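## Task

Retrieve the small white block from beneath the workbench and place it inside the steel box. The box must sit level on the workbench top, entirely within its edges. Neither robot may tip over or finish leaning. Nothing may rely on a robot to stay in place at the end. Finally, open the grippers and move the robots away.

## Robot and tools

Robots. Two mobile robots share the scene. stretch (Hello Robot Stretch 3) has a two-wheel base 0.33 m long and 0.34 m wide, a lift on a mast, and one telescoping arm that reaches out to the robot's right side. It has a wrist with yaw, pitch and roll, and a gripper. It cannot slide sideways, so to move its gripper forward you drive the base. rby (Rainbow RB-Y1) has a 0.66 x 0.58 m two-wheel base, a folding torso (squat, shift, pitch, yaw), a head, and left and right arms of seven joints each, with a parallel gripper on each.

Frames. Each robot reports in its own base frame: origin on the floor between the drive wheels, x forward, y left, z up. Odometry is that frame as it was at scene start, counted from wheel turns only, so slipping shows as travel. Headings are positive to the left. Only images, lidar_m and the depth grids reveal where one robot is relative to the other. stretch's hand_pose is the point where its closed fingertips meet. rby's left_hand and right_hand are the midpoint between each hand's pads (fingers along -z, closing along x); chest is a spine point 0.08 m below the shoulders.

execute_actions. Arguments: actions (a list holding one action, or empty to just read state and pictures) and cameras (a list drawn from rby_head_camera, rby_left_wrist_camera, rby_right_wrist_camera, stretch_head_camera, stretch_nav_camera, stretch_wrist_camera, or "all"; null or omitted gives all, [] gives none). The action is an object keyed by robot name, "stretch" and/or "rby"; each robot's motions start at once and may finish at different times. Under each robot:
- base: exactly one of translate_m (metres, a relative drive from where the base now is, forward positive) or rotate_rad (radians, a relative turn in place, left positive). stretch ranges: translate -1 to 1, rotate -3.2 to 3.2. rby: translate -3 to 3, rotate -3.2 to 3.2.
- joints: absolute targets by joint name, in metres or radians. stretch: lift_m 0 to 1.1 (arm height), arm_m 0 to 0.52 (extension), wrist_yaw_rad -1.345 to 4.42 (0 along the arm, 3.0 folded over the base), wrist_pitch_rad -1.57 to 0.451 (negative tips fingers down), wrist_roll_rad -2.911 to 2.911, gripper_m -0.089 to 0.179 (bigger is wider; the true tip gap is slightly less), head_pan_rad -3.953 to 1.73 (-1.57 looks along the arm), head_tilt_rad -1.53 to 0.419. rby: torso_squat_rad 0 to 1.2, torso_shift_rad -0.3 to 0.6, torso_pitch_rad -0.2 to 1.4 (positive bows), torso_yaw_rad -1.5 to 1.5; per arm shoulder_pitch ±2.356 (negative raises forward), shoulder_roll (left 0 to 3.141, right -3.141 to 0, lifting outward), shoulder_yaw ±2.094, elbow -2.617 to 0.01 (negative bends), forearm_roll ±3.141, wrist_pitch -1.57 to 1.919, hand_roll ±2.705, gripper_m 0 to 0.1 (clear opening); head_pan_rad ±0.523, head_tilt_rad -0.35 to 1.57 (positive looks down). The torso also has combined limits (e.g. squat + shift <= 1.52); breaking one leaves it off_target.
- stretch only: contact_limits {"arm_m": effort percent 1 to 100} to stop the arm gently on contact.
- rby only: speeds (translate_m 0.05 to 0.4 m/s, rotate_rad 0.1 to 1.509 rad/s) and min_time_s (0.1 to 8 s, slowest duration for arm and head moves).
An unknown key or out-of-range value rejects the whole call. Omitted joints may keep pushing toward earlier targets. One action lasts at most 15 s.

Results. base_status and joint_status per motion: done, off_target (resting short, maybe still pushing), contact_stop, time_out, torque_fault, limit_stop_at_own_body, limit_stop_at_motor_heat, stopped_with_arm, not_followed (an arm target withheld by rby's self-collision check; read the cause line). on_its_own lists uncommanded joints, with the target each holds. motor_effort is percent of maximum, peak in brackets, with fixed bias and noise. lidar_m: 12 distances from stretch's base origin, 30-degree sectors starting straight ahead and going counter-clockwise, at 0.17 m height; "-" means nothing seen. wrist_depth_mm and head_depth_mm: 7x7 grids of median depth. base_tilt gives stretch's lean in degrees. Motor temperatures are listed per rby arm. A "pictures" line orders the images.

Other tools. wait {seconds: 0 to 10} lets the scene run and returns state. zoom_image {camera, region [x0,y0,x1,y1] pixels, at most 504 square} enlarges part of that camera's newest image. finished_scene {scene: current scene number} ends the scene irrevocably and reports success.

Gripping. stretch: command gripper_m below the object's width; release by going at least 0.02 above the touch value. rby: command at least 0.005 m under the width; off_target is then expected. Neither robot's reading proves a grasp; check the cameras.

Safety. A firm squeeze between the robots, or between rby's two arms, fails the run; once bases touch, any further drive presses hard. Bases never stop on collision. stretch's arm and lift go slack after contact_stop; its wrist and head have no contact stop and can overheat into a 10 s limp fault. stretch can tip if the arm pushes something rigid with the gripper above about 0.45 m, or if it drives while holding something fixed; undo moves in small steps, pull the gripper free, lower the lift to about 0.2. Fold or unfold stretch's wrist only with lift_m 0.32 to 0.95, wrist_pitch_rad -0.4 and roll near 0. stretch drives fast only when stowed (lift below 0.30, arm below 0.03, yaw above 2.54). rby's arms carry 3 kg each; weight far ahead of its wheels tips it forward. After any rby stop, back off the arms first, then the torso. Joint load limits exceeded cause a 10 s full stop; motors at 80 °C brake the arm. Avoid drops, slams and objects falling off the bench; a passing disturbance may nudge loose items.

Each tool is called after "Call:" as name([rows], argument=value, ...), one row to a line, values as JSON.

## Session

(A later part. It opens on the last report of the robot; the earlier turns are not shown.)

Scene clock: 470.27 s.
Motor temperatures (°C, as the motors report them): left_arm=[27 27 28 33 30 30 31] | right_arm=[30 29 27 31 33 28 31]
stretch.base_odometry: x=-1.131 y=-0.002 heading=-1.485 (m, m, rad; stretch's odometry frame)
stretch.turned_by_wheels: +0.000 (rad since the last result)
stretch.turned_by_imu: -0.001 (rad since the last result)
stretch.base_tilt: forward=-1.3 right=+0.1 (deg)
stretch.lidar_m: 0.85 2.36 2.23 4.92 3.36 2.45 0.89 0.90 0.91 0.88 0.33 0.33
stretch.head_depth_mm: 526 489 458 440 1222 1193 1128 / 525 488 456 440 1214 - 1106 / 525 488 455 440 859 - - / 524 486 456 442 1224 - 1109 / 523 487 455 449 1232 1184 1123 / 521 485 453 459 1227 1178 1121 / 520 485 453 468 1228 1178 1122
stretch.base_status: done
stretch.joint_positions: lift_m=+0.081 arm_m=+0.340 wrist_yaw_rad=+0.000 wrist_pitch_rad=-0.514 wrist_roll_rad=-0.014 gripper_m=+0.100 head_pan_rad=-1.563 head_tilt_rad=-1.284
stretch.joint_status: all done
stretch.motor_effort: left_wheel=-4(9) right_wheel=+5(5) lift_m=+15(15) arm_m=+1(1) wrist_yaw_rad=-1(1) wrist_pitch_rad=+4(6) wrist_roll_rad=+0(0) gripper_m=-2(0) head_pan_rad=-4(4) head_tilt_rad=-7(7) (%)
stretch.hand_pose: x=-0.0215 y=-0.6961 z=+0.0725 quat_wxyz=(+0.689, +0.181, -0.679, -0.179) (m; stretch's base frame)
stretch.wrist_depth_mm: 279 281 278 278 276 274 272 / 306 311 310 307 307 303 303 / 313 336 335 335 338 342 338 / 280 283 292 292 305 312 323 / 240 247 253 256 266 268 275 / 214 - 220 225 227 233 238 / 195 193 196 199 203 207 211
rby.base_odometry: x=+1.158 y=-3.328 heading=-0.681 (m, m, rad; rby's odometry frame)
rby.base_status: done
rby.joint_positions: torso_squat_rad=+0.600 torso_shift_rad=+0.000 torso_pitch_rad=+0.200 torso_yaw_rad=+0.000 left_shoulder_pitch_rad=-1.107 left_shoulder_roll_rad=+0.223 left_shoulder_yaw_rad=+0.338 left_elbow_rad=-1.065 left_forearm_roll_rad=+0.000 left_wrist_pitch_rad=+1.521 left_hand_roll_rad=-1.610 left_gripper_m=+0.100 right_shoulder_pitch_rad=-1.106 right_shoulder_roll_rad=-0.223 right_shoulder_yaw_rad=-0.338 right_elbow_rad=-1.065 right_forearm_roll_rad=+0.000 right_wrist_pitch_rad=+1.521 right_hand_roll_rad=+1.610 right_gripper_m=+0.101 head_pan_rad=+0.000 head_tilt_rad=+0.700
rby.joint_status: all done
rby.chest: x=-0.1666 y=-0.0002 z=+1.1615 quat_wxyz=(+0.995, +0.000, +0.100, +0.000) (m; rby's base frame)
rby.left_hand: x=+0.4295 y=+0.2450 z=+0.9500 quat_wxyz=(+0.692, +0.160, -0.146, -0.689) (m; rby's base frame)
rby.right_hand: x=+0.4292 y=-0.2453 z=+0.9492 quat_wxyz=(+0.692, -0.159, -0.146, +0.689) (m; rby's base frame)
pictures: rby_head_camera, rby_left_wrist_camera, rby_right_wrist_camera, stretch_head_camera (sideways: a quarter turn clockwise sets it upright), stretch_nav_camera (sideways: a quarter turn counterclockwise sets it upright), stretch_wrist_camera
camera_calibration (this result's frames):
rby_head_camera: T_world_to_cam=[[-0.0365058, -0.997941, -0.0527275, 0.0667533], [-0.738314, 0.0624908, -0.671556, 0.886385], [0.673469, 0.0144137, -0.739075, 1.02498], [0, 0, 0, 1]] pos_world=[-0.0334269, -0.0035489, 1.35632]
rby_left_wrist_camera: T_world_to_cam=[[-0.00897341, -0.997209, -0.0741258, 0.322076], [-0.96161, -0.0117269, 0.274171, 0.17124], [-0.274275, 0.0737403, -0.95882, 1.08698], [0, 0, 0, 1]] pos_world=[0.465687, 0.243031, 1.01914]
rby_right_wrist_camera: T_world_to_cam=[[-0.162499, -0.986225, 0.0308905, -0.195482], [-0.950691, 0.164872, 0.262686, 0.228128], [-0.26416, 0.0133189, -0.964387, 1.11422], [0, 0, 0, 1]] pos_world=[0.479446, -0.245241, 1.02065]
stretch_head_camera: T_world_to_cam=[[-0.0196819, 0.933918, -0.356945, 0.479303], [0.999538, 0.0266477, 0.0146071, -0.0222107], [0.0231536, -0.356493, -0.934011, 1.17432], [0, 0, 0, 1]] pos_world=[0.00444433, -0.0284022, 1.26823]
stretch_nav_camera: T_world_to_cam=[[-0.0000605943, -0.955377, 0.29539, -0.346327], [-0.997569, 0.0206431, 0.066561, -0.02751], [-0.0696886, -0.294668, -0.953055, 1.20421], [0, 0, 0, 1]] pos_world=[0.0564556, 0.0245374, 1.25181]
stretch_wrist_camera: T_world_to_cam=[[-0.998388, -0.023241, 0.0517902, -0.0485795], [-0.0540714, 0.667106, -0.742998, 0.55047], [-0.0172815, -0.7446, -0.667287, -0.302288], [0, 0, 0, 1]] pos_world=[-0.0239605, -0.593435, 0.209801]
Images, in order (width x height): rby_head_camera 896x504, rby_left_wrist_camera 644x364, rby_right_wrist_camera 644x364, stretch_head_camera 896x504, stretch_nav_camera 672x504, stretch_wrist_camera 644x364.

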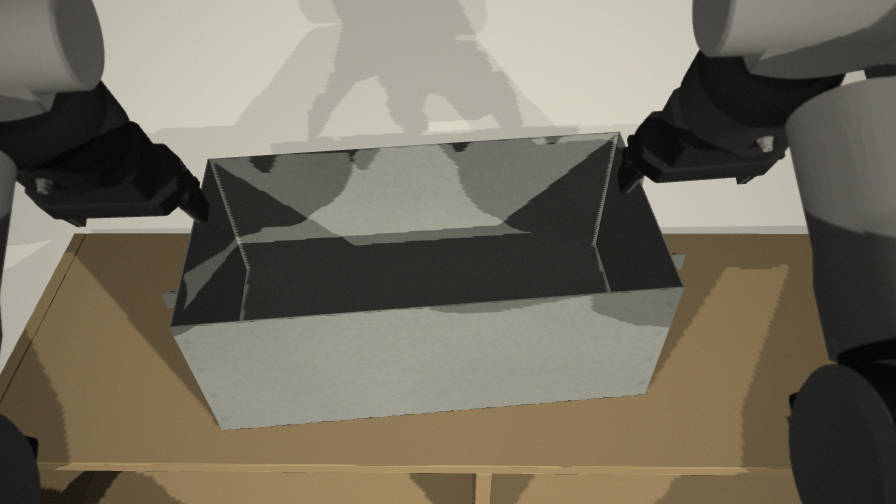

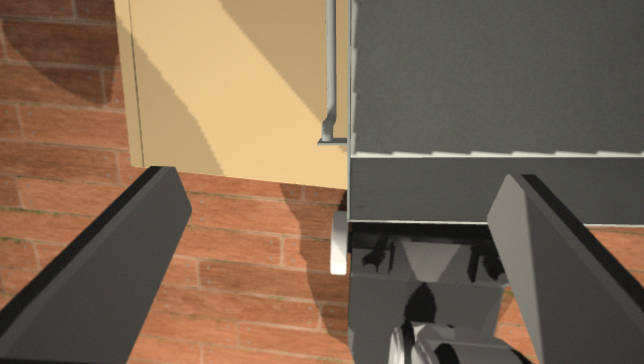

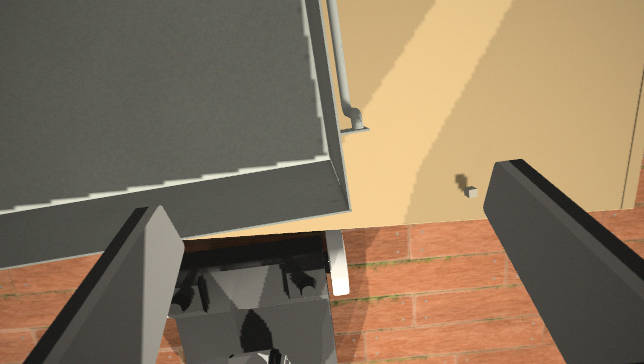

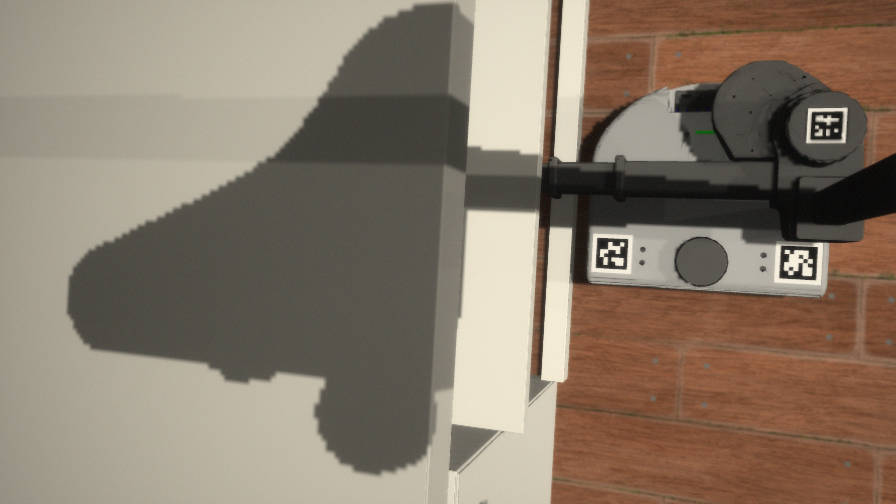

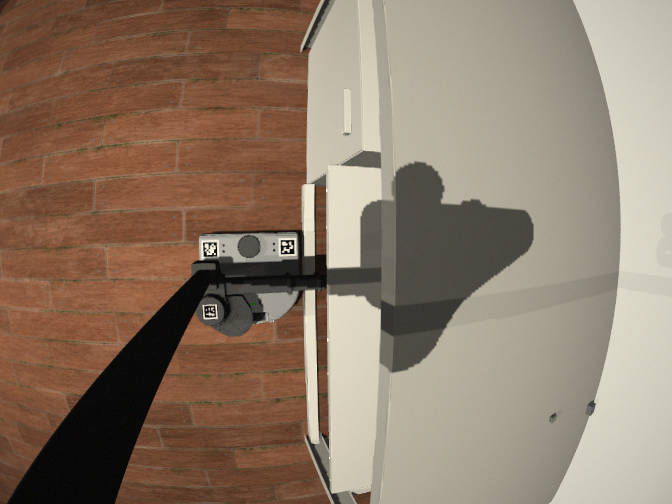

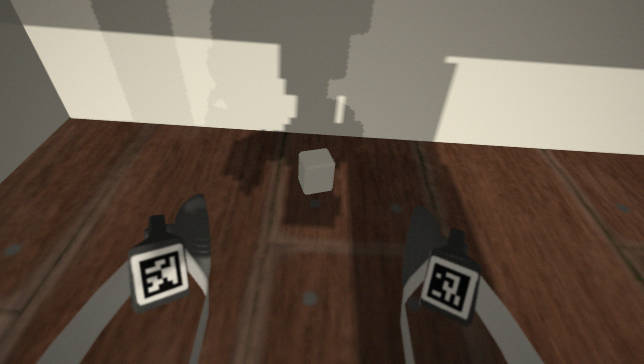

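Call:
execute_actions([
  {"stretch": {"joints": {"arm_m": 0.43, "lift_m": 0.05}, "contact_limits": {"arm_m": 20}}, "rby": {"base": {"translate_m": 0.085}, "joints": {"right_shoulder_pitch_rad": -1.100, "right_shoulder_roll_rad": -0.239, "right_shoulder_yaw_rad": -0.351, "right_hand_roll_rad": 1.630, "torso_squat_rad": 0.8}}},
], cameras=["rby_head_camera", "rby_left_wrist_camera", "rby_right_wrist_camera", "stretch_wrist_camera"])

Scene clock: 486.13 s.
Motor temperatures (°C, as the motors report them): left_arm=[27 27 28 33 30 30 31] | right_arm=[30 29 27 31 33 28 31]
stretch.base_odometry: x=-1.131 y=-0.002 heading=-1.485 (m, m, rad; stretch's odometry frame)
stretch.turned_by_wheels: +0.000 (rad since the last result)
stretch.turned_by_imu: -0.001 (rad since the last result)
stretch.base_tilt: forward=-1.5 right=+0.0 (deg)
stretch.lidar_m: 0.85 2.36 2.28 4.91 3.34 2.45 0.89 0.91 0.92 0.88 0.33 0.33
stretch.head_depth_mm: 526 489 458 441 1221 1187 1128 / 524 488 456 440 1210 - 1108 / 524 487 455 439 858 - - / 523 487 454 442 1227 - 1106 / 523 486 455 450 1225 1181 1119 / 521 485 454 458 1227 1181 1116 / 520 485 453 467 1229 1182 1115
stretch.base_status: not commanded
stretch.joint_positions: lift_m=+0.051 arm_m=+0.430 wrist_yaw_rad=+0.000 wrist_pitch_rad=-0.514 wrist_roll_rad=-0.014 gripper_m=+0.100 head_pan_rad=-1.563 head_tilt_rad=-1.284
stretch.joint_status: all done
stretch.motor_effort: left_wheel=-4(4) right_wheel=+5(4) lift_m=+14(13) arm_m=+2(2) wrist_yaw_rad=-1(0) wrist_pitch_rad=+4(4) wrist_roll_rad=+0(0) gripper_m=-2(1) head_pan_rad=-4(4) head_tilt_rad=-7(7) (%)
stretch.contact_limits: arm_m 20 (drawing in: default 17, maximum 27; extending or still: default 21, maximum 35)
stretch.hand_pose: x=-0.0215 y=-0.7860 z=+0.0424 quat_wxyz=(+0.689, +0.181, -0.679, -0.179) (m; stretch's base frame)
stretch.wrist_depth_mm: 194 193 191 191 188 188 187 / 215 215 213 212 210 208 208 / 241 241 239 237 235 235 231 / 236 241 246 252 255 259 260 / 205 212 212 193 228 229 231 / 181 - 186 190 192 200 202 / - 163 167 169 172 175 178
rby.base_odometry: x=+1.224 y=-3.382 heading=-0.680 (m, m, rad; rby's odometry frame)
rby.base_status: done
rby.joint_positions: torso_squat_rad=+0.800 torso_shift_rad=+0.000 torso_pitch_rad=+0.200 torso_yaw_rad=+0.000 left_shoulder_pitch_rad=-1.106 left_shoulder_roll_rad=+0.223 left_shoulder_yaw_rad=+0.338 left_elbow_rad=-1.065 left_forearm_roll_rad=+0.000 left_wrist_pitch_rad=+1.521 left_hand_roll_rad=-1.610 left_gripper_m=+0.100 right_shoulder_pitch_rad=-1.100 right_shoulder_roll_rad=-0.239 right_shoulder_yaw_rad=-0.351 right_elbow_rad=-1.065 right_forearm_roll_rad=+0.000 right_wrist_pitch_rad=+1.521 right_hand_roll_rad=+1.630 right_gripper_m=+0.101 head_pan_rad=+0.000 head_tilt_rad=+0.700
rby.joint_status: all done
rby.chest: x=-0.1666 y=-0.0002 z=+1.0715 quat_wxyz=(+0.995, +0.000, +0.100, +0.000) (m; rby's base frame)
rby.left_hand: x=+0.4294 y=+0.2451 z=+0.8600 quat_wxyz=(+0.692, +0.160, -0.146, -0.689) (m; rby's base frame)
rby.right_hand: x=+0.4284 y=-0.2580 z=+0.8591 quat_wxyz=(+0.692, -0.162, -0.143, +0.688) (m; rby's base frame)
pictures: rby_head_camera, rby_left_wrist_camera, rby_right_wrist_camera, stretch_wrist_camera
camera_calibration (this result's frames):
rby_head_camera: T_world_to_cam=[[-0.0365082, -0.99794, -0.0527438, 0.0620137], [-0.738256, 0.0625048, -0.671618, 0.825986], [0.673531, 0.0144189, -0.739018, 0.958414], [0, 0, 0, 1]] pos_world=[-0.0334684, -0.00356142, 1.2663]
rby_left_wrist_camera: T_world_to_cam=[[-0.00883202, -0.997208, -0.0741489, 0.315435], [-0.961603, -0.0118709, 0.274187, 0.195909], [-0.274302, 0.0737234, -0.958813, 1.00067], [0, 0, 0, 1]] pos_world=[0.465657, 0.243107, 0.929127]
rby_right_wrist_camera: T_world_to_cam=[[-0.166158, -0.985316, 0.0392886, -0.210745], [-0.949909, 0.170628, 0.261839, 0.255047], [-0.264698, 0.00618605, -0.964312, 1.02563], [0, 0, 0, 1]] pos_world=[0.478736, -0.257513, 0.930524]
stretch_wrist_camera: T_world_to_cam=[[-0.998388, -0.0232629, 0.0517796, -0.0491281], [-0.0540703, 0.667444, -0.742695, 0.588354], [-0.0172828, -0.744297, -0.667625, -0.389074], [0, 0, 0, 1]] pos_world=[-0.0239607, -0.683422, 0.179756]
Images, in order (width x height): rby_head_camera 896x504, rby_left_wrist_camera 644x364, rby_right_wrist_camera 644x364, stretch_wrist_camera 644x364.

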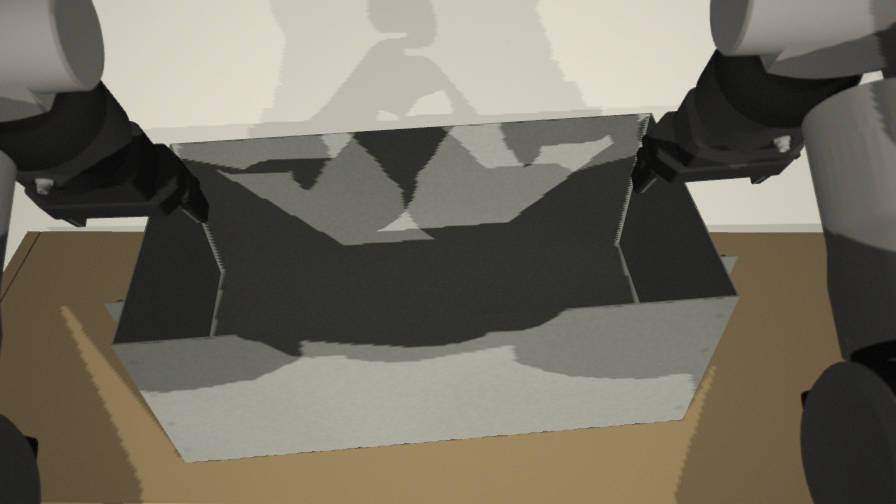

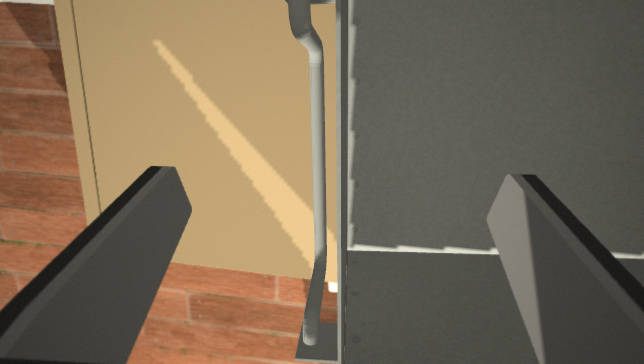

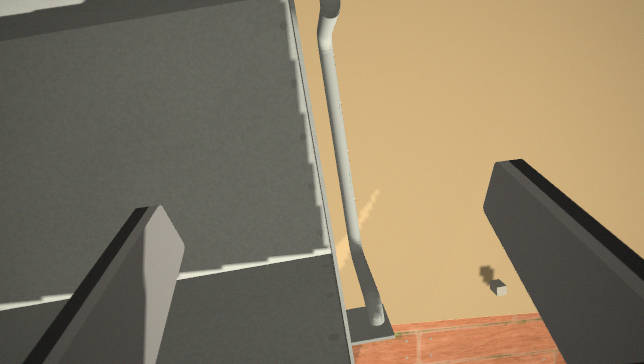

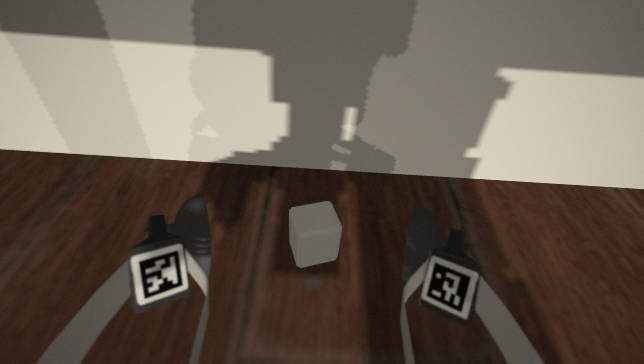

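Call:
execute_actions([
  {"stretch": {"joints": {"arm_m": 0.455, "lift_m": 0.033}, "contact_limits": {"arm_m": 20}}, "rby": {"joints": {"torso_squat_rad": 0.97}}},
], cameras=["rby_head_camera", "rby_left_wrist_camera", "rby_right_wrist_camera", "stretch_wrist_camera"])

Scene clock: 517.90 s.
Motor temperatures (°C, as the motors report them): left_arm=[27 27 28 33 30 30 31] | right_arm=[30 29 27 31 33 28 31]
stretch.base_odometry: x=-1.131 y=-0.002 heading=-1.485 (m, m, rad; stretch's odometry frame)
stretch.turned_by_wheels: +0.000 (rad since the last result)
stretch.turned_by_imu: -0.001 (rad since the last result)
stretch.base_tilt: forward=-1.4 right=+0.1 (deg)
stretch.lidar_m: 0.86 2.37 2.28 4.93 3.36 2.45 0.89 0.90 0.92 0.88 0.33 0.33
stretch.head_depth_mm: 526 490 457 441 1227 1183 1123 / 524 488 457 440 1212 - 1111 / 524 488 456 439 863 - - / 524 486 456 441 1226 - 1108 / 523 486 454 450 1228 1179 1126 / 521 485 454 458 1228 1180 1122 / 520 484 454 466 1222 1179 1121
stretch.base_status: not commanded
stretch.joint_positions: lift_m=+0.034 arm_m=+0.455 wrist_yaw_rad=+0.000 wrist_pitch_rad=-0.514 wrist_roll_rad=-0.014 gripper_m=+0.100 head_pan_rad=-1.563 head_tilt_rad=-1.284
stretch.joint_status: all done
stretch.motor_effort: left_wheel=-4(4) right_wheel=+4(5) lift_m=+15(17) arm_m=+1(2) wrist_yaw_rad=+0(0) wrist_pitch_rad=+4(5) wrist_roll_rad=+0(0) gripper_m=+0(0) head_pan_rad=-3(4) head_tilt_rad=-7(7) (%)
stretch.contact_limits: arm_m 20 (drawing in: default 17, maximum 27; extending or still: default 21, maximum 35)
stretch.hand_pose: x=-0.0215 y=-0.8110 z=+0.0254 quat_wxyz=(+0.689, +0.181, -0.679, -0.179) (m; stretch's base frame)
stretch.wrist_depth_mm: 169 168 169 166 166 165 165 / 189 187 186 184 184 182 181 / 212 211 208 208 205 204 203 / 211 217 223 224 226 226 230 / 184 189 191 187 204 204 209 / 163 - 168 166 173 180 183 / - 148 150 154 156 158 162
rby.base_odometry: x=+1.224 y=-3.382 heading=-0.680 (m, m, rad; rby's odometry frame)
rby.base_status: not commanded
rby.joint_positions: torso_squat_rad=+0.924 torso_shift_rad=-0.002 torso_pitch_rad=+0.195 torso_yaw_rad=+0.000 left_shoulder_pitch_rad=-1.112 left_shoulder_roll_rad=+0.225 left_shoulder_yaw_rad=+0.338 left_elbow_rad=-1.069 left_forearm_roll_rad=+0.000 left_wrist_pitch_rad=+1.520 left_hand_roll_rad=-1.610 left_gripper_m=+0.100 right_shoulder_pitch_rad=-1.100 right_shoulder_roll_rad=-0.239 right_shoulder_yaw_rad=-0.351 right_elbow_rad=-1.065 right_forearm_roll_rad=+0.000 right_wrist_pitch_rad=+1.521 right_hand_roll_rad=+1.630 right_gripper_m=+0.101 head_pan_rad=+0.000 head_tilt_rad=+0.700
rby.joint_status: torso_squat_rad contact_stop (moved +0.124 of +0.170)
rby.on_its_own: torso_squat_rad is held at +0.924, not at your +0.970, since a contact_stop
rby.chest: x=-0.1689 y=-0.0004 z=+1.0060 quat_wxyz=(+0.995, +0.001, +0.097, +0.000) (m; rby's base frame)
rby.left_hand: x=+0.4304 y=+0.2453 z=+0.8025 quat_wxyz=(+0.690, +0.165, -0.151, -0.688) (m; rby's base frame)
rby.right_hand: x=+0.4272 y=-0.2580 z=+0.7964 quat_wxyz=(+0.692, -0.163, -0.145, +0.688) (m; rby's base frame)
pictures: rby_head_camera, rby_left_wrist_camera, rby_right_wrist_camera, stretch_wrist_camera
camera_calibration (this result's frames):
rby_head_camera: T_world_to_cam=[[-0.0359574, -0.997918, -0.05355, 0.0591329], [-0.734844, 0.0627176, -0.67533, 0.784658], [0.677283, 0.0150677, -0.735569, 0.908786], [0, 0, 0, 1]] pos_world=[-0.0367778, -0.00389544, 1.20154]
rby_left_wrist_camera: T_world_to_cam=[[-0.00773109, -0.997072, -0.0760821, 0.3124], [-0.965612, -0.0123291, 0.259696, 0.226077], [-0.259873, 0.0754735, -0.962689, 0.942304], [0, 0, 0, 1]] pos_world=[0.465597, 0.243154, 0.872203]
rby_right_wrist_camera: T_world_to_cam=[[-0.166129, -0.985377, 0.0378499, -0.207353], [-0.951192, 0.170252, 0.257386, 0.274276], [-0.260066, 0.00675657, -0.965567, 0.963995], [0, 0, 0, 1]] pos_world=[0.477144, -0.257531, 0.868055]
stretch_wrist_camera: T_world_to_cam=[[-0.998388, -0.0232672, 0.0517777, -0.0488315], [-0.0540703, 0.667506, -0.742638, 0.59244], [-0.0172829, -0.74424, -0.667688, -0.41899], [0, 0, 0, 1]] pos_world=[-0.0239607, -0.708423, 0.162742]
Images, in order (width x height): rby_head_camera 896x504, rby_left_wrist_camera 644x364, rby_right_wrist_camera 644x364, stretch_wrist_camera 644x364.

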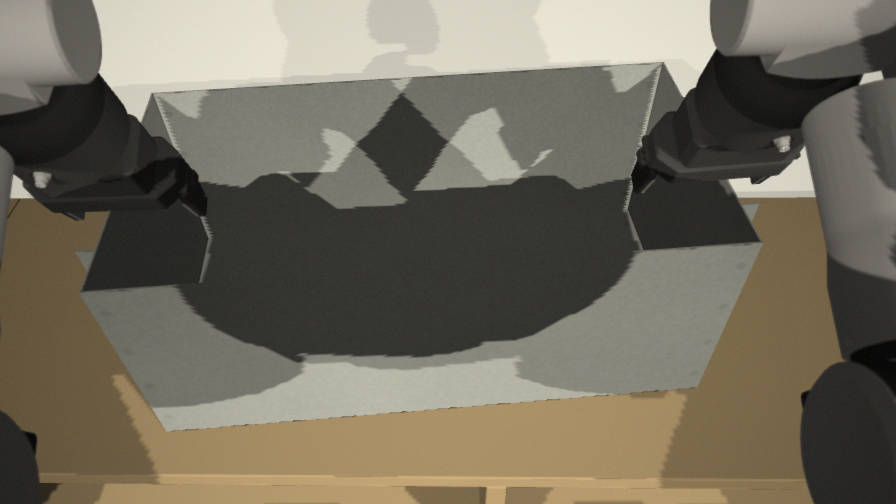

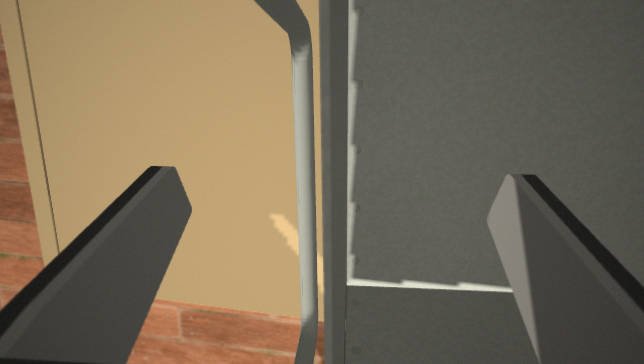

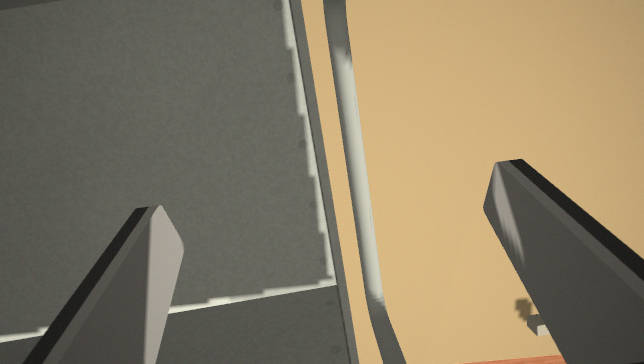

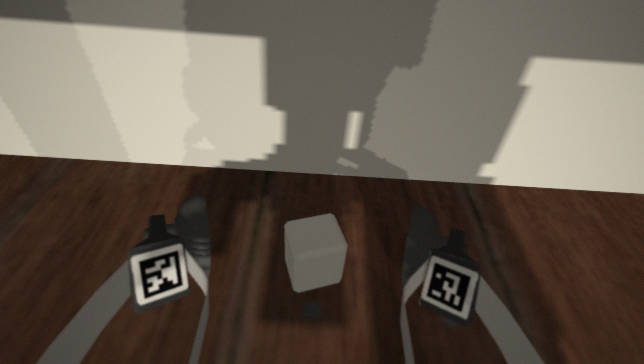

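Call:
execute_actions([
  {"stretch": {"joints": {"gripper_m": 0.0}}, "rby": {"joints": {"left_shoulder_pitch_rad": -1.119, "left_shoulder_roll_rad": 0.227, "left_elbow_rad": -1.069, "left_wrist_pitch_rad": 1.53}}},
], cameras=["rby_left_wrist_camera", "rby_right_wrist_camera", "stretch_wrist_camera"])

Scene clock: 528.10 s.
Motor temperatures (°C, as the motors report them): left_arm=[27 27 28 33 30 30 31] | right_arm=[30 29 27 31 33 28 31]
stretch.base_odometry: x=-1.131 y=-0.002 heading=-1.485 (m, m, rad; stretch's odometry frame)
stretch.turned_by_wheels: +0.000 (rad since the last result)
stretch.turned_by_imu: -0.001 (rad since the last result)
stretch.base_tilt: forward=-1.4 right=+0.1 (deg)
stretch.lidar_m: 0.85 2.36 2.28 4.93 3.36 2.44 0.89 0.91 0.91 0.88 0.33 0.33
stretch.head_depth_mm: 526 489 456 440 1222 1183 1127 / 524 488 457 440 1210 - 1110 / 524 488 456 439 860 - - / 523 487 455 442 1233 - 1108 / 522 487 454 449 1226 1181 1118 / 522 484 453 457 1228 1182 1121 / 521 485 453 467 1218 1175 1122
stretch.base_status: not commanded
stretch.joint_positions: lift_m=+0.034 arm_m=+0.455 wrist_yaw_rad=+0.000 wrist_pitch_rad=-0.514 wrist_roll_rad=-0.014 gripper_m=+0.001 head_pan_rad=-1.563 head_tilt_rad=-1.284
stretch.joint_status: all done
stretch.motor_effort: left_wheel=-4(4) right_wheel=+5(5) lift_m=+15(14) arm_m=+1(1) wrist_yaw_rad=-1(0) wrist_pitch_rad=+5(5) wrist_roll_rad=+0(0) gripper_m=-13(89) head_pan_rad=-4(4) head_tilt_rad=-7(7) (%)
stretch.hand_pose: x=-0.0215 y=-0.8110 z=+0.0254 quat_wxyz=(+0.689, +0.181, -0.679, -0.179) (m; stretch's base frame)
stretch.wrist_depth_mm: 169 168 167 167 166 165 165 / 188 187 186 185 183 182 182 / 212 211 209 208 206 204 203 / 212 218 223 223 226 227 230 / 185 187 195 158 200 205 210 / 165 166 162 164 176 178 183 / 146 148 151 153 155 159 162
rby.base_odometry: x=+1.224 y=-3.382 heading=-0.680 (m, m, rad; rby's odometry frame)
rby.base_status: not commanded
rby.joint_positions: torso_squat_rad=+0.924 torso_shift_rad=-0.002 torso_pitch_rad=+0.196 torso_yaw_rad=+0.000 left_shoulder_pitch_rad=-1.120 left_shoulder_roll_rad=+0.228 left_shoulder_yaw_rad=+0.338 left_elbow_rad=-1.069 left_forearm_roll_rad=+0.000 left_wrist_pitch_rad=+1.530 left_hand_roll_rad=-1.610 left_gripper_m=+0.100 right_shoulder_pitch_rad=-1.100 right_shoulder_roll_rad=-0.239 right_shoulder_yaw_rad=-0.351 right_elbow_rad=-1.065 right_forearm_roll_rad=+0.000 right_wrist_pitch_rad=+1.521 right_hand_roll_rad=+1.630 right_gripper_m=+0.101 head_pan_rad=+0.000 head_tilt_rad=+0.700
rby.joint_status: all done
rby.on_its_own: torso_squat_rad is held at +0.924, not at your +0.970, since a contact_stop
rby.chest: x=-0.1683 y=-0.0003 z=+1.0060 quat_wxyz=(+0.995, +0.000, +0.098, +0.000) (m; rby's base frame)
rby.left_hand: x=+0.4312 y=+0.2451 z=+0.8056 quat_wxyz=(+0.690, +0.165, -0.150, -0.688) (m; rby's base frame)
rby.right_hand: x=+0.4276 y=-0.2579 z=+0.7959 quat_wxyz=(+0.692, -0.163, -0.144, +0.688) (m; rby's base frame)
pictures: rby_left_wrist_camera, rby_right_wrist_camera, stretch_wrist_camera
camera_calibration (this result's frames):
rby_left_wrist_camera: T_world_to_cam=[[-0.00869843, -0.997061, -0.0761225, 0.312859], [-0.965109, -0.0115521, 0.261593, 0.22405], [-0.261703, 0.075742, -0.962172, 0.945787], [0, 0, 0, 1]] pos_world=[0.46647, 0.242892, 0.875215]
rby_right_wrist_camera: T_world_to_cam=[[-0.166043, -0.985369, 0.0384477, -0.207663], [-0.950967, 0.170319, 0.258171, 0.27407], [-0.260942, 0.00630498, -0.965334, 0.963675], [0, 0, 0, 1]] pos_world=[0.477614, -0.25738, 0.867495]
stretch_wrist_camera: T_world_to_cam=[[-0.998388, -0.0232676, 0.0517777, -0.0488318], [-0.0540706, 0.667506, -0.742638, 0.59244], [-0.0172825, -0.74424, -0.667688, -0.41899], [0, 0, 0, 1]] pos_world=[-0.0239607, -0.708423, 0.162742]
Images, in order (width x height): rby_left_wrist_camera 644x364, rby_right_wrist_camera 644x364, stretch_wrist_camera 644x364.

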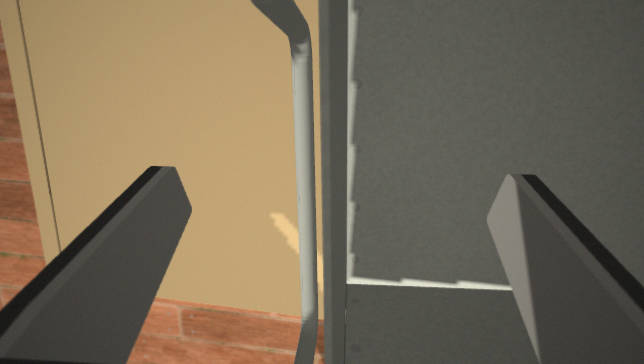

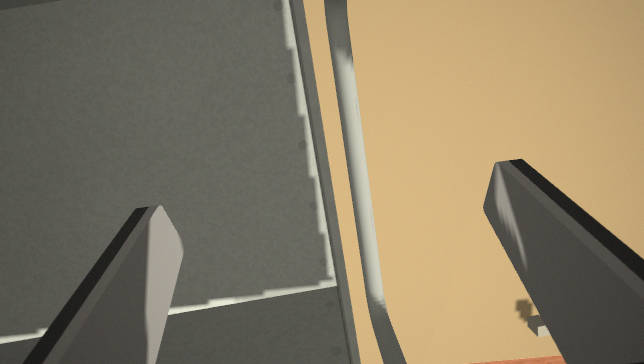

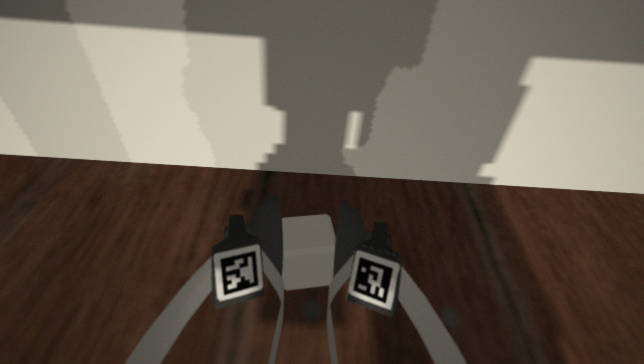

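Call:
execute_actions([
  {"stretch": {"joints": {"lift_m": 0.10, "arm_m": 0.25, "wrist_pitch_rad": -0.3}}, "rby": {"joints": {"left_gripper_m": 0.0, "right_gripper_m": 0.0}}},
], cameras=["rby_head_camera", "rby_left_wrist_camera", "rby_right_wrist_camera", "stretch_wrist_camera"])

Scene clock: 590.97 s.
Motor temperatures (°C, as the motors report them): left_arm=[27 27 28 33 30 30 31] | right_arm=[30 29 27 31 33 28 31]
stretch.base_odometry: x=-1.131 y=-0.002 heading=-1.485 (m, m, rad; stretch's odometry frame)
stretch.turned_by_wheels: +0.000 (rad since the last result)
stretch.turned_by_imu: -0.001 (rad since the last result)
stretch.base_tilt: forward=-1.4 right=+0.1 (deg)
stretch.lidar_m: 0.85 2.36 2.28 4.92 3.36 2.45 0.89 0.91 0.91 0.88 0.33 0.33
stretch.head_depth_mm: 526 488 458 441 1227 1188 1124 / 525 488 457 440 1206 - 1104 / 524 488 456 439 862 - - / 523 487 455 442 1223 - 1109 / 522 486 455 451 1230 1185 1119 / 521 486 454 459 1228 1178 1116 / 522 485 453 468 1228 1177 1118
stretch.base_status: not commanded
stretch.joint_positions: lift_m=+0.099 arm_m=+0.250 wrist_yaw_rad=+0.000 wrist_pitch_rad=-0.320 wrist_roll_rad=-0.014 gripper_m=+0.001 head_pan_rad=-1.563 head_tilt_rad=-1.284
stretch.joint_status: all done
stretch.motor_effort: left_wheel=-4(4) right_wheel=+4(4) lift_m=+50(52) arm_m=-3(3) wrist_yaw_rad=-1(1) wrist_pitch_rad=+6(7) wrist_roll_rad=+0(0) gripper_m=-13(12) head_pan_rad=-4(3) head_tilt_rad=-7(7) (%)
stretch.hand_pose: x=-0.0215 y=-0.6308 z=+0.1344 quat_wxyz=(+0.703, +0.114, -0.693, -0.112) (m; stretch's base frame)
stretch.wrist_depth_mm: 311 345 349 346 342 345 350 / 317 373 376 375 377 370 367 / 318 406 403 407 398 409 397 / 326 423 433 428 442 438 431 / 321 353 374 159 383 395 404 / 290 299 286 287 320 322 333 / 251 253 260 263 269 276 281
rby.base_odometry: x=+1.224 y=-3.382 heading=-0.680 (m, m, rad; rby's odometry frame)
rby.base_status: not commanded
rby.joint_positions: torso_squat_rad=+0.924 torso_shift_rad=-0.002 torso_pitch_rad=+0.196 torso_yaw_rad=+0.000 left_shoulder_pitch_rad=-1.120 left_shoulder_roll_rad=+0.228 left_shoulder_yaw_rad=+0.338 left_elbow_rad=-1.069 left_forearm_roll_rad=+0.000 left_wrist_pitch_rad=+1.530 left_hand_roll_rad=-1.610 left_gripper_m=+0.002 right_shoulder_pitch_rad=-1.100 right_shoulder_roll_rad=-0.239 right_shoulder_yaw_rad=-0.351 right_elbow_rad=-1.065 right_forearm_roll_rad=+0.000 right_wrist_pitch_rad=+1.521 right_hand_roll_rad=+1.630 right_gripper_m=+0.004 head_pan_rad=+0.000 head_tilt_rad=+0.700
rby.joint_status: all done
rby.on_its_own: torso_squat_rad is held at +0.924, not at your +0.970, since a contact_stop
rby.chest: x=-0.1683 y=-0.0003 z=+1.0060 quat_wxyz=(+0.995, +0.000, +0.098, +0.000) (m; rby's base frame)
rby.left_hand: x=+0.4311 y=+0.2449 z=+0.8055 quat_wxyz=(+0.690, +0.165, -0.150, -0.688) (m; rby's base frame)
rby.right_hand: x=+0.4276 y=-0.2584 z=+0.7960 quat_wxyz=(+0.692, -0.163, -0.144, +0.688) (m; rby's base frame)
pictures: rby_head_camera, rby_left_wrist_camera, rby_right_wrist_camera, stretch_wrist_camera
camera_calibration (this result's frames):
rby_head_camera: T_world_to_cam=[[-0.0361143, -0.997939, -0.0530485, 0.0588021], [-0.735737, 0.0624742, -0.67438, 0.78396], [0.676304, 0.014675, -0.736477, 0.90911], [0, 0, 0, 1]] pos_world=[-0.0359226, -0.00363751, 1.20134]
rby_left_wrist_camera: T_world_to_cam=[[-0.0088826, -0.997075, -0.0759057, 0.312637], [-0.965074, -0.0113277, 0.261732, 0.223883], [-0.261827, 0.0755795, -0.962151, 0.945794], [0, 0, 0, 1]] pos_world=[0.466474, 0.242776, 0.87513]
rby_right_wrist_camera: T_world_to_cam=[[-0.166626, -0.985258, 0.0387609, -0.208096], [-0.950926, 0.170965, 0.257897, 0.274498], [-0.260722, 0.00611354, -0.965395, 0.963715], [0, 0, 0, 1]] pos_world=[0.477614, -0.25785, 0.867639]
stretch_wrist_camera: T_world_to_cam=[[-0.998387, -0.0130205, 0.0552624, -0.0442493], [-0.0541281, 0.512046, -0.857251, 0.470469], [-0.0171351, -0.858859, -0.511925, -0.305319], [0, 0, 0, 1]] pos_world=[-0.023944, -0.503704, 0.249454]
Images, in order (width x height): rby_head_camera 896x504, rby_left_wrist_camera 644x364, rby_right_wrist_camera 644x364, stretch_wrist_camera 644x364.

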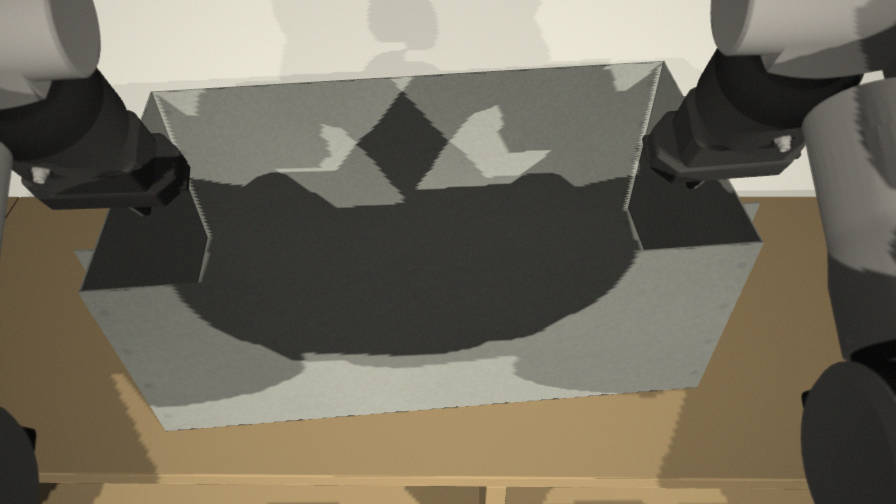

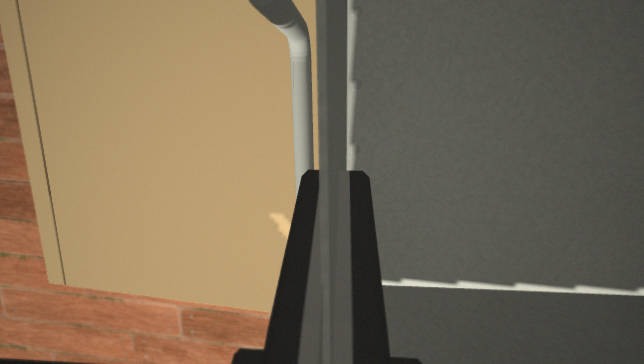

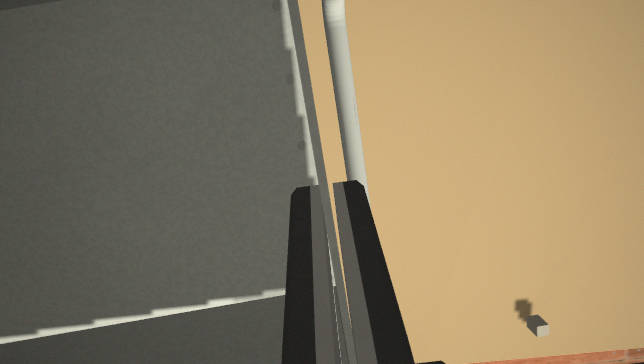

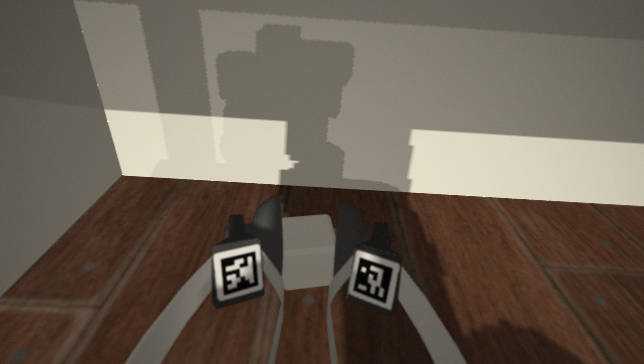

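Call:
execute_actions([
  {"stretch": {"base": {"rotate_rad": -0.3}, "joints": {"arm_m": 0.16}}, "rby": {"joints": {"left_hand_roll_rad": -1.40, "right_hand_roll_rad": 1.46}, "min_time_s": 1.0}},
], cameras=["rby_head_camera", "rby_left_wrist_camera", "rby_right_wrist_camera"])

Scene clock: 631.00 s.
Motor temperatures (°C, as the motors report them): left_arm=[27 27 28 33 30 30 31] | right_arm=[30 29 27 31 33 28 31]
stretch.base_odometry: x=-1.131 y=-0.002 heading=-1.785 (m, m, rad; stretch's odometry frame)
stretch.turned_by_wheels: -0.300 (rad since the last result)
stretch.turned_by_imu: -0.297 (rad since the last result)
stretch.base_tilt: forward=-1.4 right=+0.0 (deg)
stretch.lidar_m: 0.44 2.27 2.31 2.28 4.92 2.80 2.38 0.89 1.02 0.88 0.49 0.33
stretch.head_depth_mm: 525 489 457 893 1256 1185 1128 / 525 488 456 877 1244 - 1107 / 524 487 456 862 1255 - - / 523 488 455 459 1215 - 1106 / 522 486 455 439 1220 1180 1124 / 521 486 454 434 1185 1182 1119 / 521 485 454 429 854 1176 1120
stretch.base_status: done
stretch.joint_positions: lift_m=+0.099 arm_m=+0.160 wrist_yaw_rad=+0.000 wrist_pitch_rad=-0.320 wrist_roll_rad=-0.014 gripper_m=+0.001 head_pan_rad=-1.563 head_tilt_rad=-1.284
stretch.joint_status: all done
stretch.motor_effort: left_wheel=+4(9) right_wheel=-3(8) lift_m=+50(50) arm_m=-2(2) wrist_yaw_rad=+0(0) wrist_pitch_rad=+7(7) wrist_roll_rad=+0(0) gripper_m=-12(12) head_pan_rad=-4(3) head_tilt_rad=-7(7) (%)
stretch.hand_pose: x=-0.0215 y=-0.5408 z=+0.1344 quat_wxyz=(+0.703, +0.114, -0.693, -0.112) (m; stretch's base frame)
stretch.wrist_depth_mm: 388 412 439 480 510 550 602 / 414 441 470 507 551 597 646 / 443 471 512 549 598 649 654 / 419 432 447 454 480 493 516 / 342 348 370 158 381 390 400 / 290 298 285 288 318 321 331 / 255 256 260 266 270 275 281
rby.base_odometry: x=+1.224 y=-3.382 heading=-0.680 (m, m, rad; rby's odometry frame)
rby.base_status: not commanded
rby.joint_positions: torso_squat_rad=+0.924 torso_shift_rad=-0.002 torso_pitch_rad=+0.196 torso_yaw_rad=+0.000 left_shoulder_pitch_rad=-1.120 left_shoulder_roll_rad=+0.228 left_shoulder_yaw_rad=+0.338 left_elbow_rad=-1.069 left_forearm_roll_rad=+0.000 left_wrist_pitch_rad=+1.530 left_hand_roll_rad=-1.400 left_gripper_m=+0.005 right_shoulder_pitch_rad=-1.100 right_shoulder_roll_rad=-0.240 right_shoulder_yaw_rad=-0.351 right_elbow_rad=-1.065 right_forearm_roll_rad=+0.000 right_wrist_pitch_rad=+1.521 right_hand_roll_rad=+1.460 right_gripper_m=+0.007 head_pan_rad=+0.000 head_tilt_rad=+0.700
rby.joint_status: all done
rby.on_its_own: torso_squat_rad is held at +0.924, not at your +0.970, since a contact_stop
rby.chest: x=-0.1683 y=-0.0003 z=+1.0060 quat_wxyz=(+0.995, +0.000, +0.098, +0.000) (m; rby's base frame)
rby.left_hand: x=+0.4311 y=+0.2450 z=+0.8055 quat_wxyz=(+0.758, +0.148, -0.167, -0.612) (m; rby's base frame)
rby.right_hand: x=+0.4276 y=-0.2587 z=+0.7961 quat_wxyz=(+0.748, -0.151, -0.158, +0.627) (m; rby's base frame)
pictures: rby_head_camera, rby_left_wrist_camera, rby_right_wrist_camera
camera_calibration (this result's frames):
rby_head_camera: T_world_to_cam=[[-0.0361189, -0.997939, -0.0530469, 0.0588005], [-0.735752, 0.0624762, -0.674363, 0.783952], [0.676287, 0.0146722, -0.736492, 0.909115], [0, 0, 0, 1]] pos_world=[-0.0359045, -0.00363779, 1.20134]
rby_left_wrist_camera: T_world_to_cam=[[0.178906, -0.983755, 0.014788, 0.155383], [-0.94912, -0.168609, 0.265974, 0.252111], [-0.25916, -0.06162, -0.963867, 0.979611], [0, 0, 0, 1]] pos_world=[0.465361, 0.25573, 0.874861]
rby_right_wrist_camera: T_world_to_cam=[[-0.315769, -0.948298, -0.0319341, -0.0787936], [-0.916189, 0.295979, 0.270174, 0.282268], [-0.246753, 0.11457, -0.962282, 0.98341], [0, 0, 0, 1]] pos_world=[0.47639, -0.270935, 0.86754]
Images, in order (width x height): rby_head_camera 896x504, rby_left_wrist_camera 644x364, rby_right_wrist_camera 644x364.

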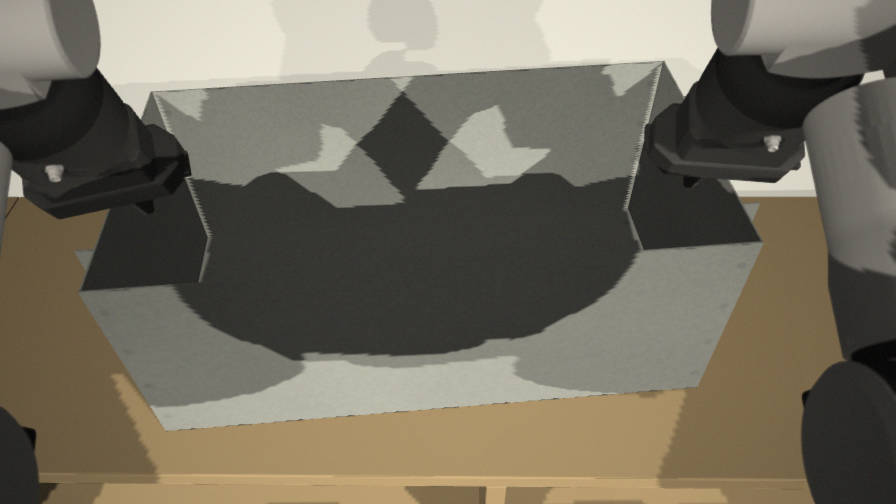

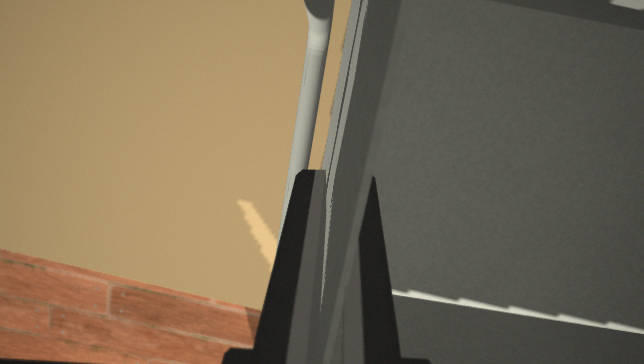

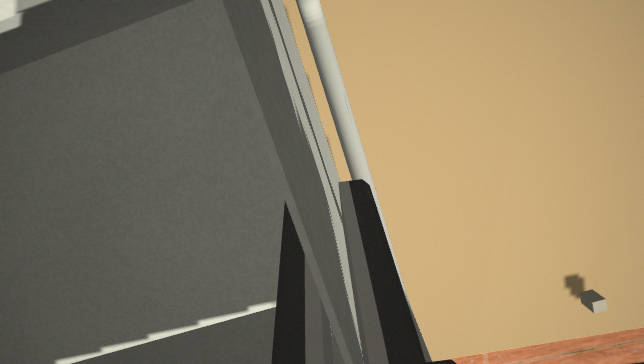

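Call:
execute_actions([
  {"stretch": {"base": {"rotate_rad": -0.25}, "joints": {"arm_m": 0.08}}, "rby": {"joints": {"left_hand_roll_rad": -1.32, "torso_squat_rad": 0.87}}},
], cameras=["rby_head_camera", "rby_left_wrist_camera", "rby_right_wrist_camera"])

Scene clock: 636.50 s.
Motor temperatures (°C, as the motors report them): left_arm=[27 27 28 33 30 30 31] | right_arm=[30 29 27 31 33 28 31]
stretch.base_odometry: x=-1.131 y=-0.002 heading=-2.034 (m, m, rad; stretch's odometry frame)
stretch.turned_by_wheels: -0.250 (rad since the last result)
stretch.turned_by_imu: -0.248 (rad since the last result)
stretch.base_tilt: forward=-1.4 right=+0.0 (deg)
stretch.lidar_m: 0.33 0.83 2.35 2.28 4.96 3.43 2.46 0.89 0.91 0.92 0.88 0.33
stretch.head_depth_mm: 526 488 923 1302 1254 1191 1125 / 524 488 466 1264 1258 - 1106 / 524 488 456 900 - - - / 524 487 456 870 1248 - 1106 / 522 486 455 439 1203 1184 1120 / 521 485 455 433 849 1176 1118 / 520 485 453 426 823 1170 1119
stretch.base_status: done
stretch.joint_positions: lift_m=+0.099 arm_m=+0.080 wrist_yaw_rad=+0.000 wrist_pitch_rad=-0.320 wrist_roll_rad=-0.014 gripper_m=+0.001 head_pan_rad=-1.563 head_tilt_rad=-1.284
stretch.joint_status: all done
stretch.motor_effort: left_wheel=+3(9) right_wheel=-4(9) lift_m=+50(50) arm_m=-3(2) wrist_yaw_rad=-1(0) wrist_pitch_rad=+6(6) wrist_roll_rad=+0(0) gripper_m=-12(12) head_pan_rad=-4(3) head_tilt_rad=-7(7) (%)
stretch.hand_pose: x=-0.0215 y=-0.4608 z=+0.1344 quat_wxyz=(+0.703, +0.114, -0.693, -0.112) (m; stretch's base frame)
stretch.wrist_depth_mm: 453 500 562 644 782 692 566 / 471 535 606 691 810 719 570 / 500 541 587 608 641 649 599 / 417 433 449 455 475 501 514 / 345 354 371 159 389 392 401 / 291 297 287 287 321 328 334 / 253 254 261 264 269 276 284
rby.base_odometry: x=+1.224 y=-3.382 heading=-0.680 (m, m, rad; rby's odometry frame)
rby.base_status: not commanded
rby.joint_positions: torso_squat_rad=+0.870 torso_shift_rad=-0.001 torso_pitch_rad=+0.199 torso_yaw_rad=+0.000 left_shoulder_pitch_rad=-1.115 left_shoulder_roll_rad=+0.227 left_shoulder_yaw_rad=+0.338 left_elbow_rad=-1.067 left_forearm_roll_rad=+0.000 left_wrist_pitch_rad=+1.531 left_hand_roll_rad=-1.320 left_gripper_m=+0.008 right_shoulder_pitch_rad=-1.097 right_shoulder_roll_rad=-0.238 right_shoulder_yaw_rad=-0.351 right_elbow_rad=-1.063 right_forearm_roll_rad=+0.000 right_wrist_pitch_rad=+1.522 right_hand_roll_rad=+1.460 right_gripper_m=+0.007 head_pan_rad=+0.000 head_tilt_rad=+0.700
rby.joint_status: all done
rby.chest: x=-0.1672 y=-0.0003 z=+1.0353 quat_wxyz=(+0.995, +0.000, +0.099, +0.000) (m; rby's base frame)
rby.left_hand: x=+0.4301 y=+0.2455 z=+0.8298 quat_wxyz=(+0.783, +0.138, -0.169, -0.582) (m; rby's base frame)
rby.right_hand: x=+0.4268 y=-0.2584 z=+0.8209 quat_wxyz=(+0.749, -0.148, -0.155, +0.627) (m; rby's base frame)
pictures: rby_head_camera, rby_left_wrist_camera, rby_right_wrist_camera
camera_calibration (this result's frames):
rby_head_camera: T_world_to_cam=[[-0.036256, -0.997939, -0.0529414, 0.0602686], [-0.737504, 0.062468, -0.672447, 0.802266], [0.674369, 0.0146643, -0.738249, 0.931387], [0, 0, 0, 1]] pos_world=[-0.0342388, -0.00362969, 1.23027]
rby_left_wrist_camera: T_world_to_cam=[[0.250664, -0.966949, 0.0466687, 0.0943365], [-0.932302, -0.228137, 0.280652, 0.239934], [-0.260729, -0.113859, -0.958674, 1.01197], [0, 0, 0, 1]] pos_world=[0.463895, 0.261178, 0.898411]
rby_right_wrist_camera: T_world_to_cam=[[-0.316004, -0.948282, -0.0300529, -0.0794146], [-0.913736, 0.295659, 0.278696, 0.266571], [-0.255397, 0.115529, -0.959909, 1.00906], [0, 0, 0, 1]] pos_world=[0.476191, -0.270698, 0.891927]
Images, in order (width x height): rby_head_camera 896x504, rby_left_wrist_camera 644x364, rby_right_wrist_camera 644x364.

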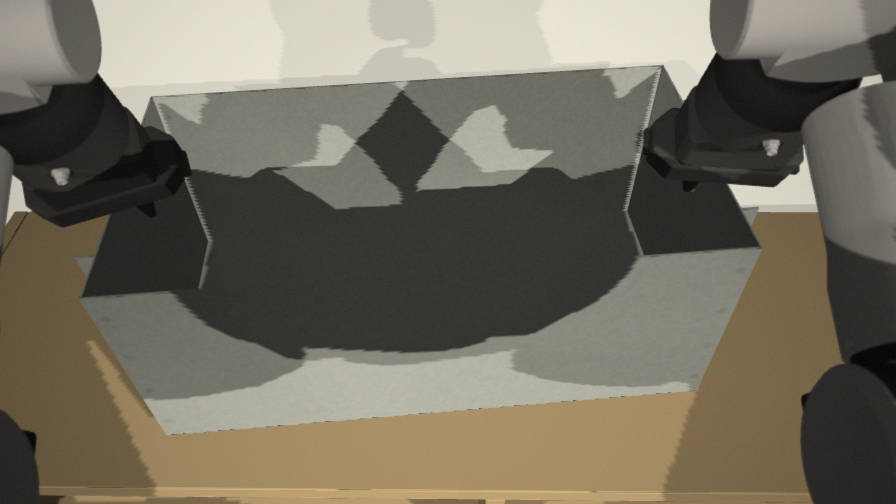

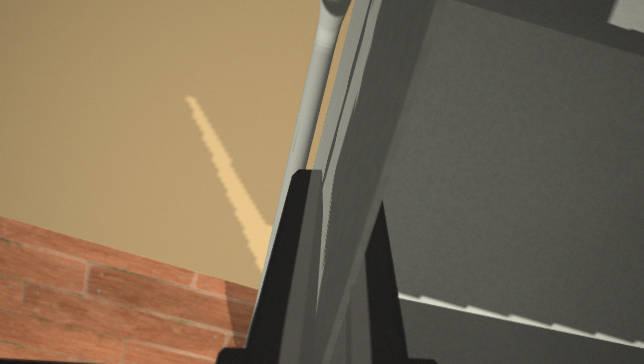

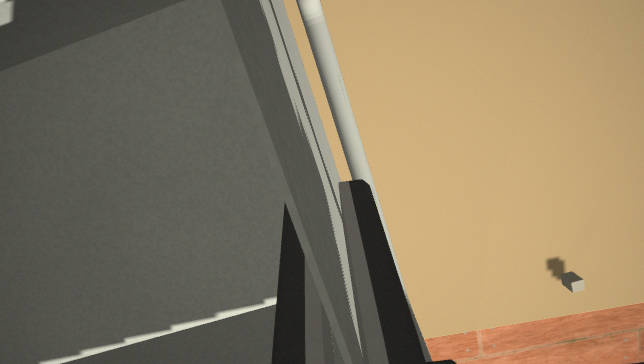

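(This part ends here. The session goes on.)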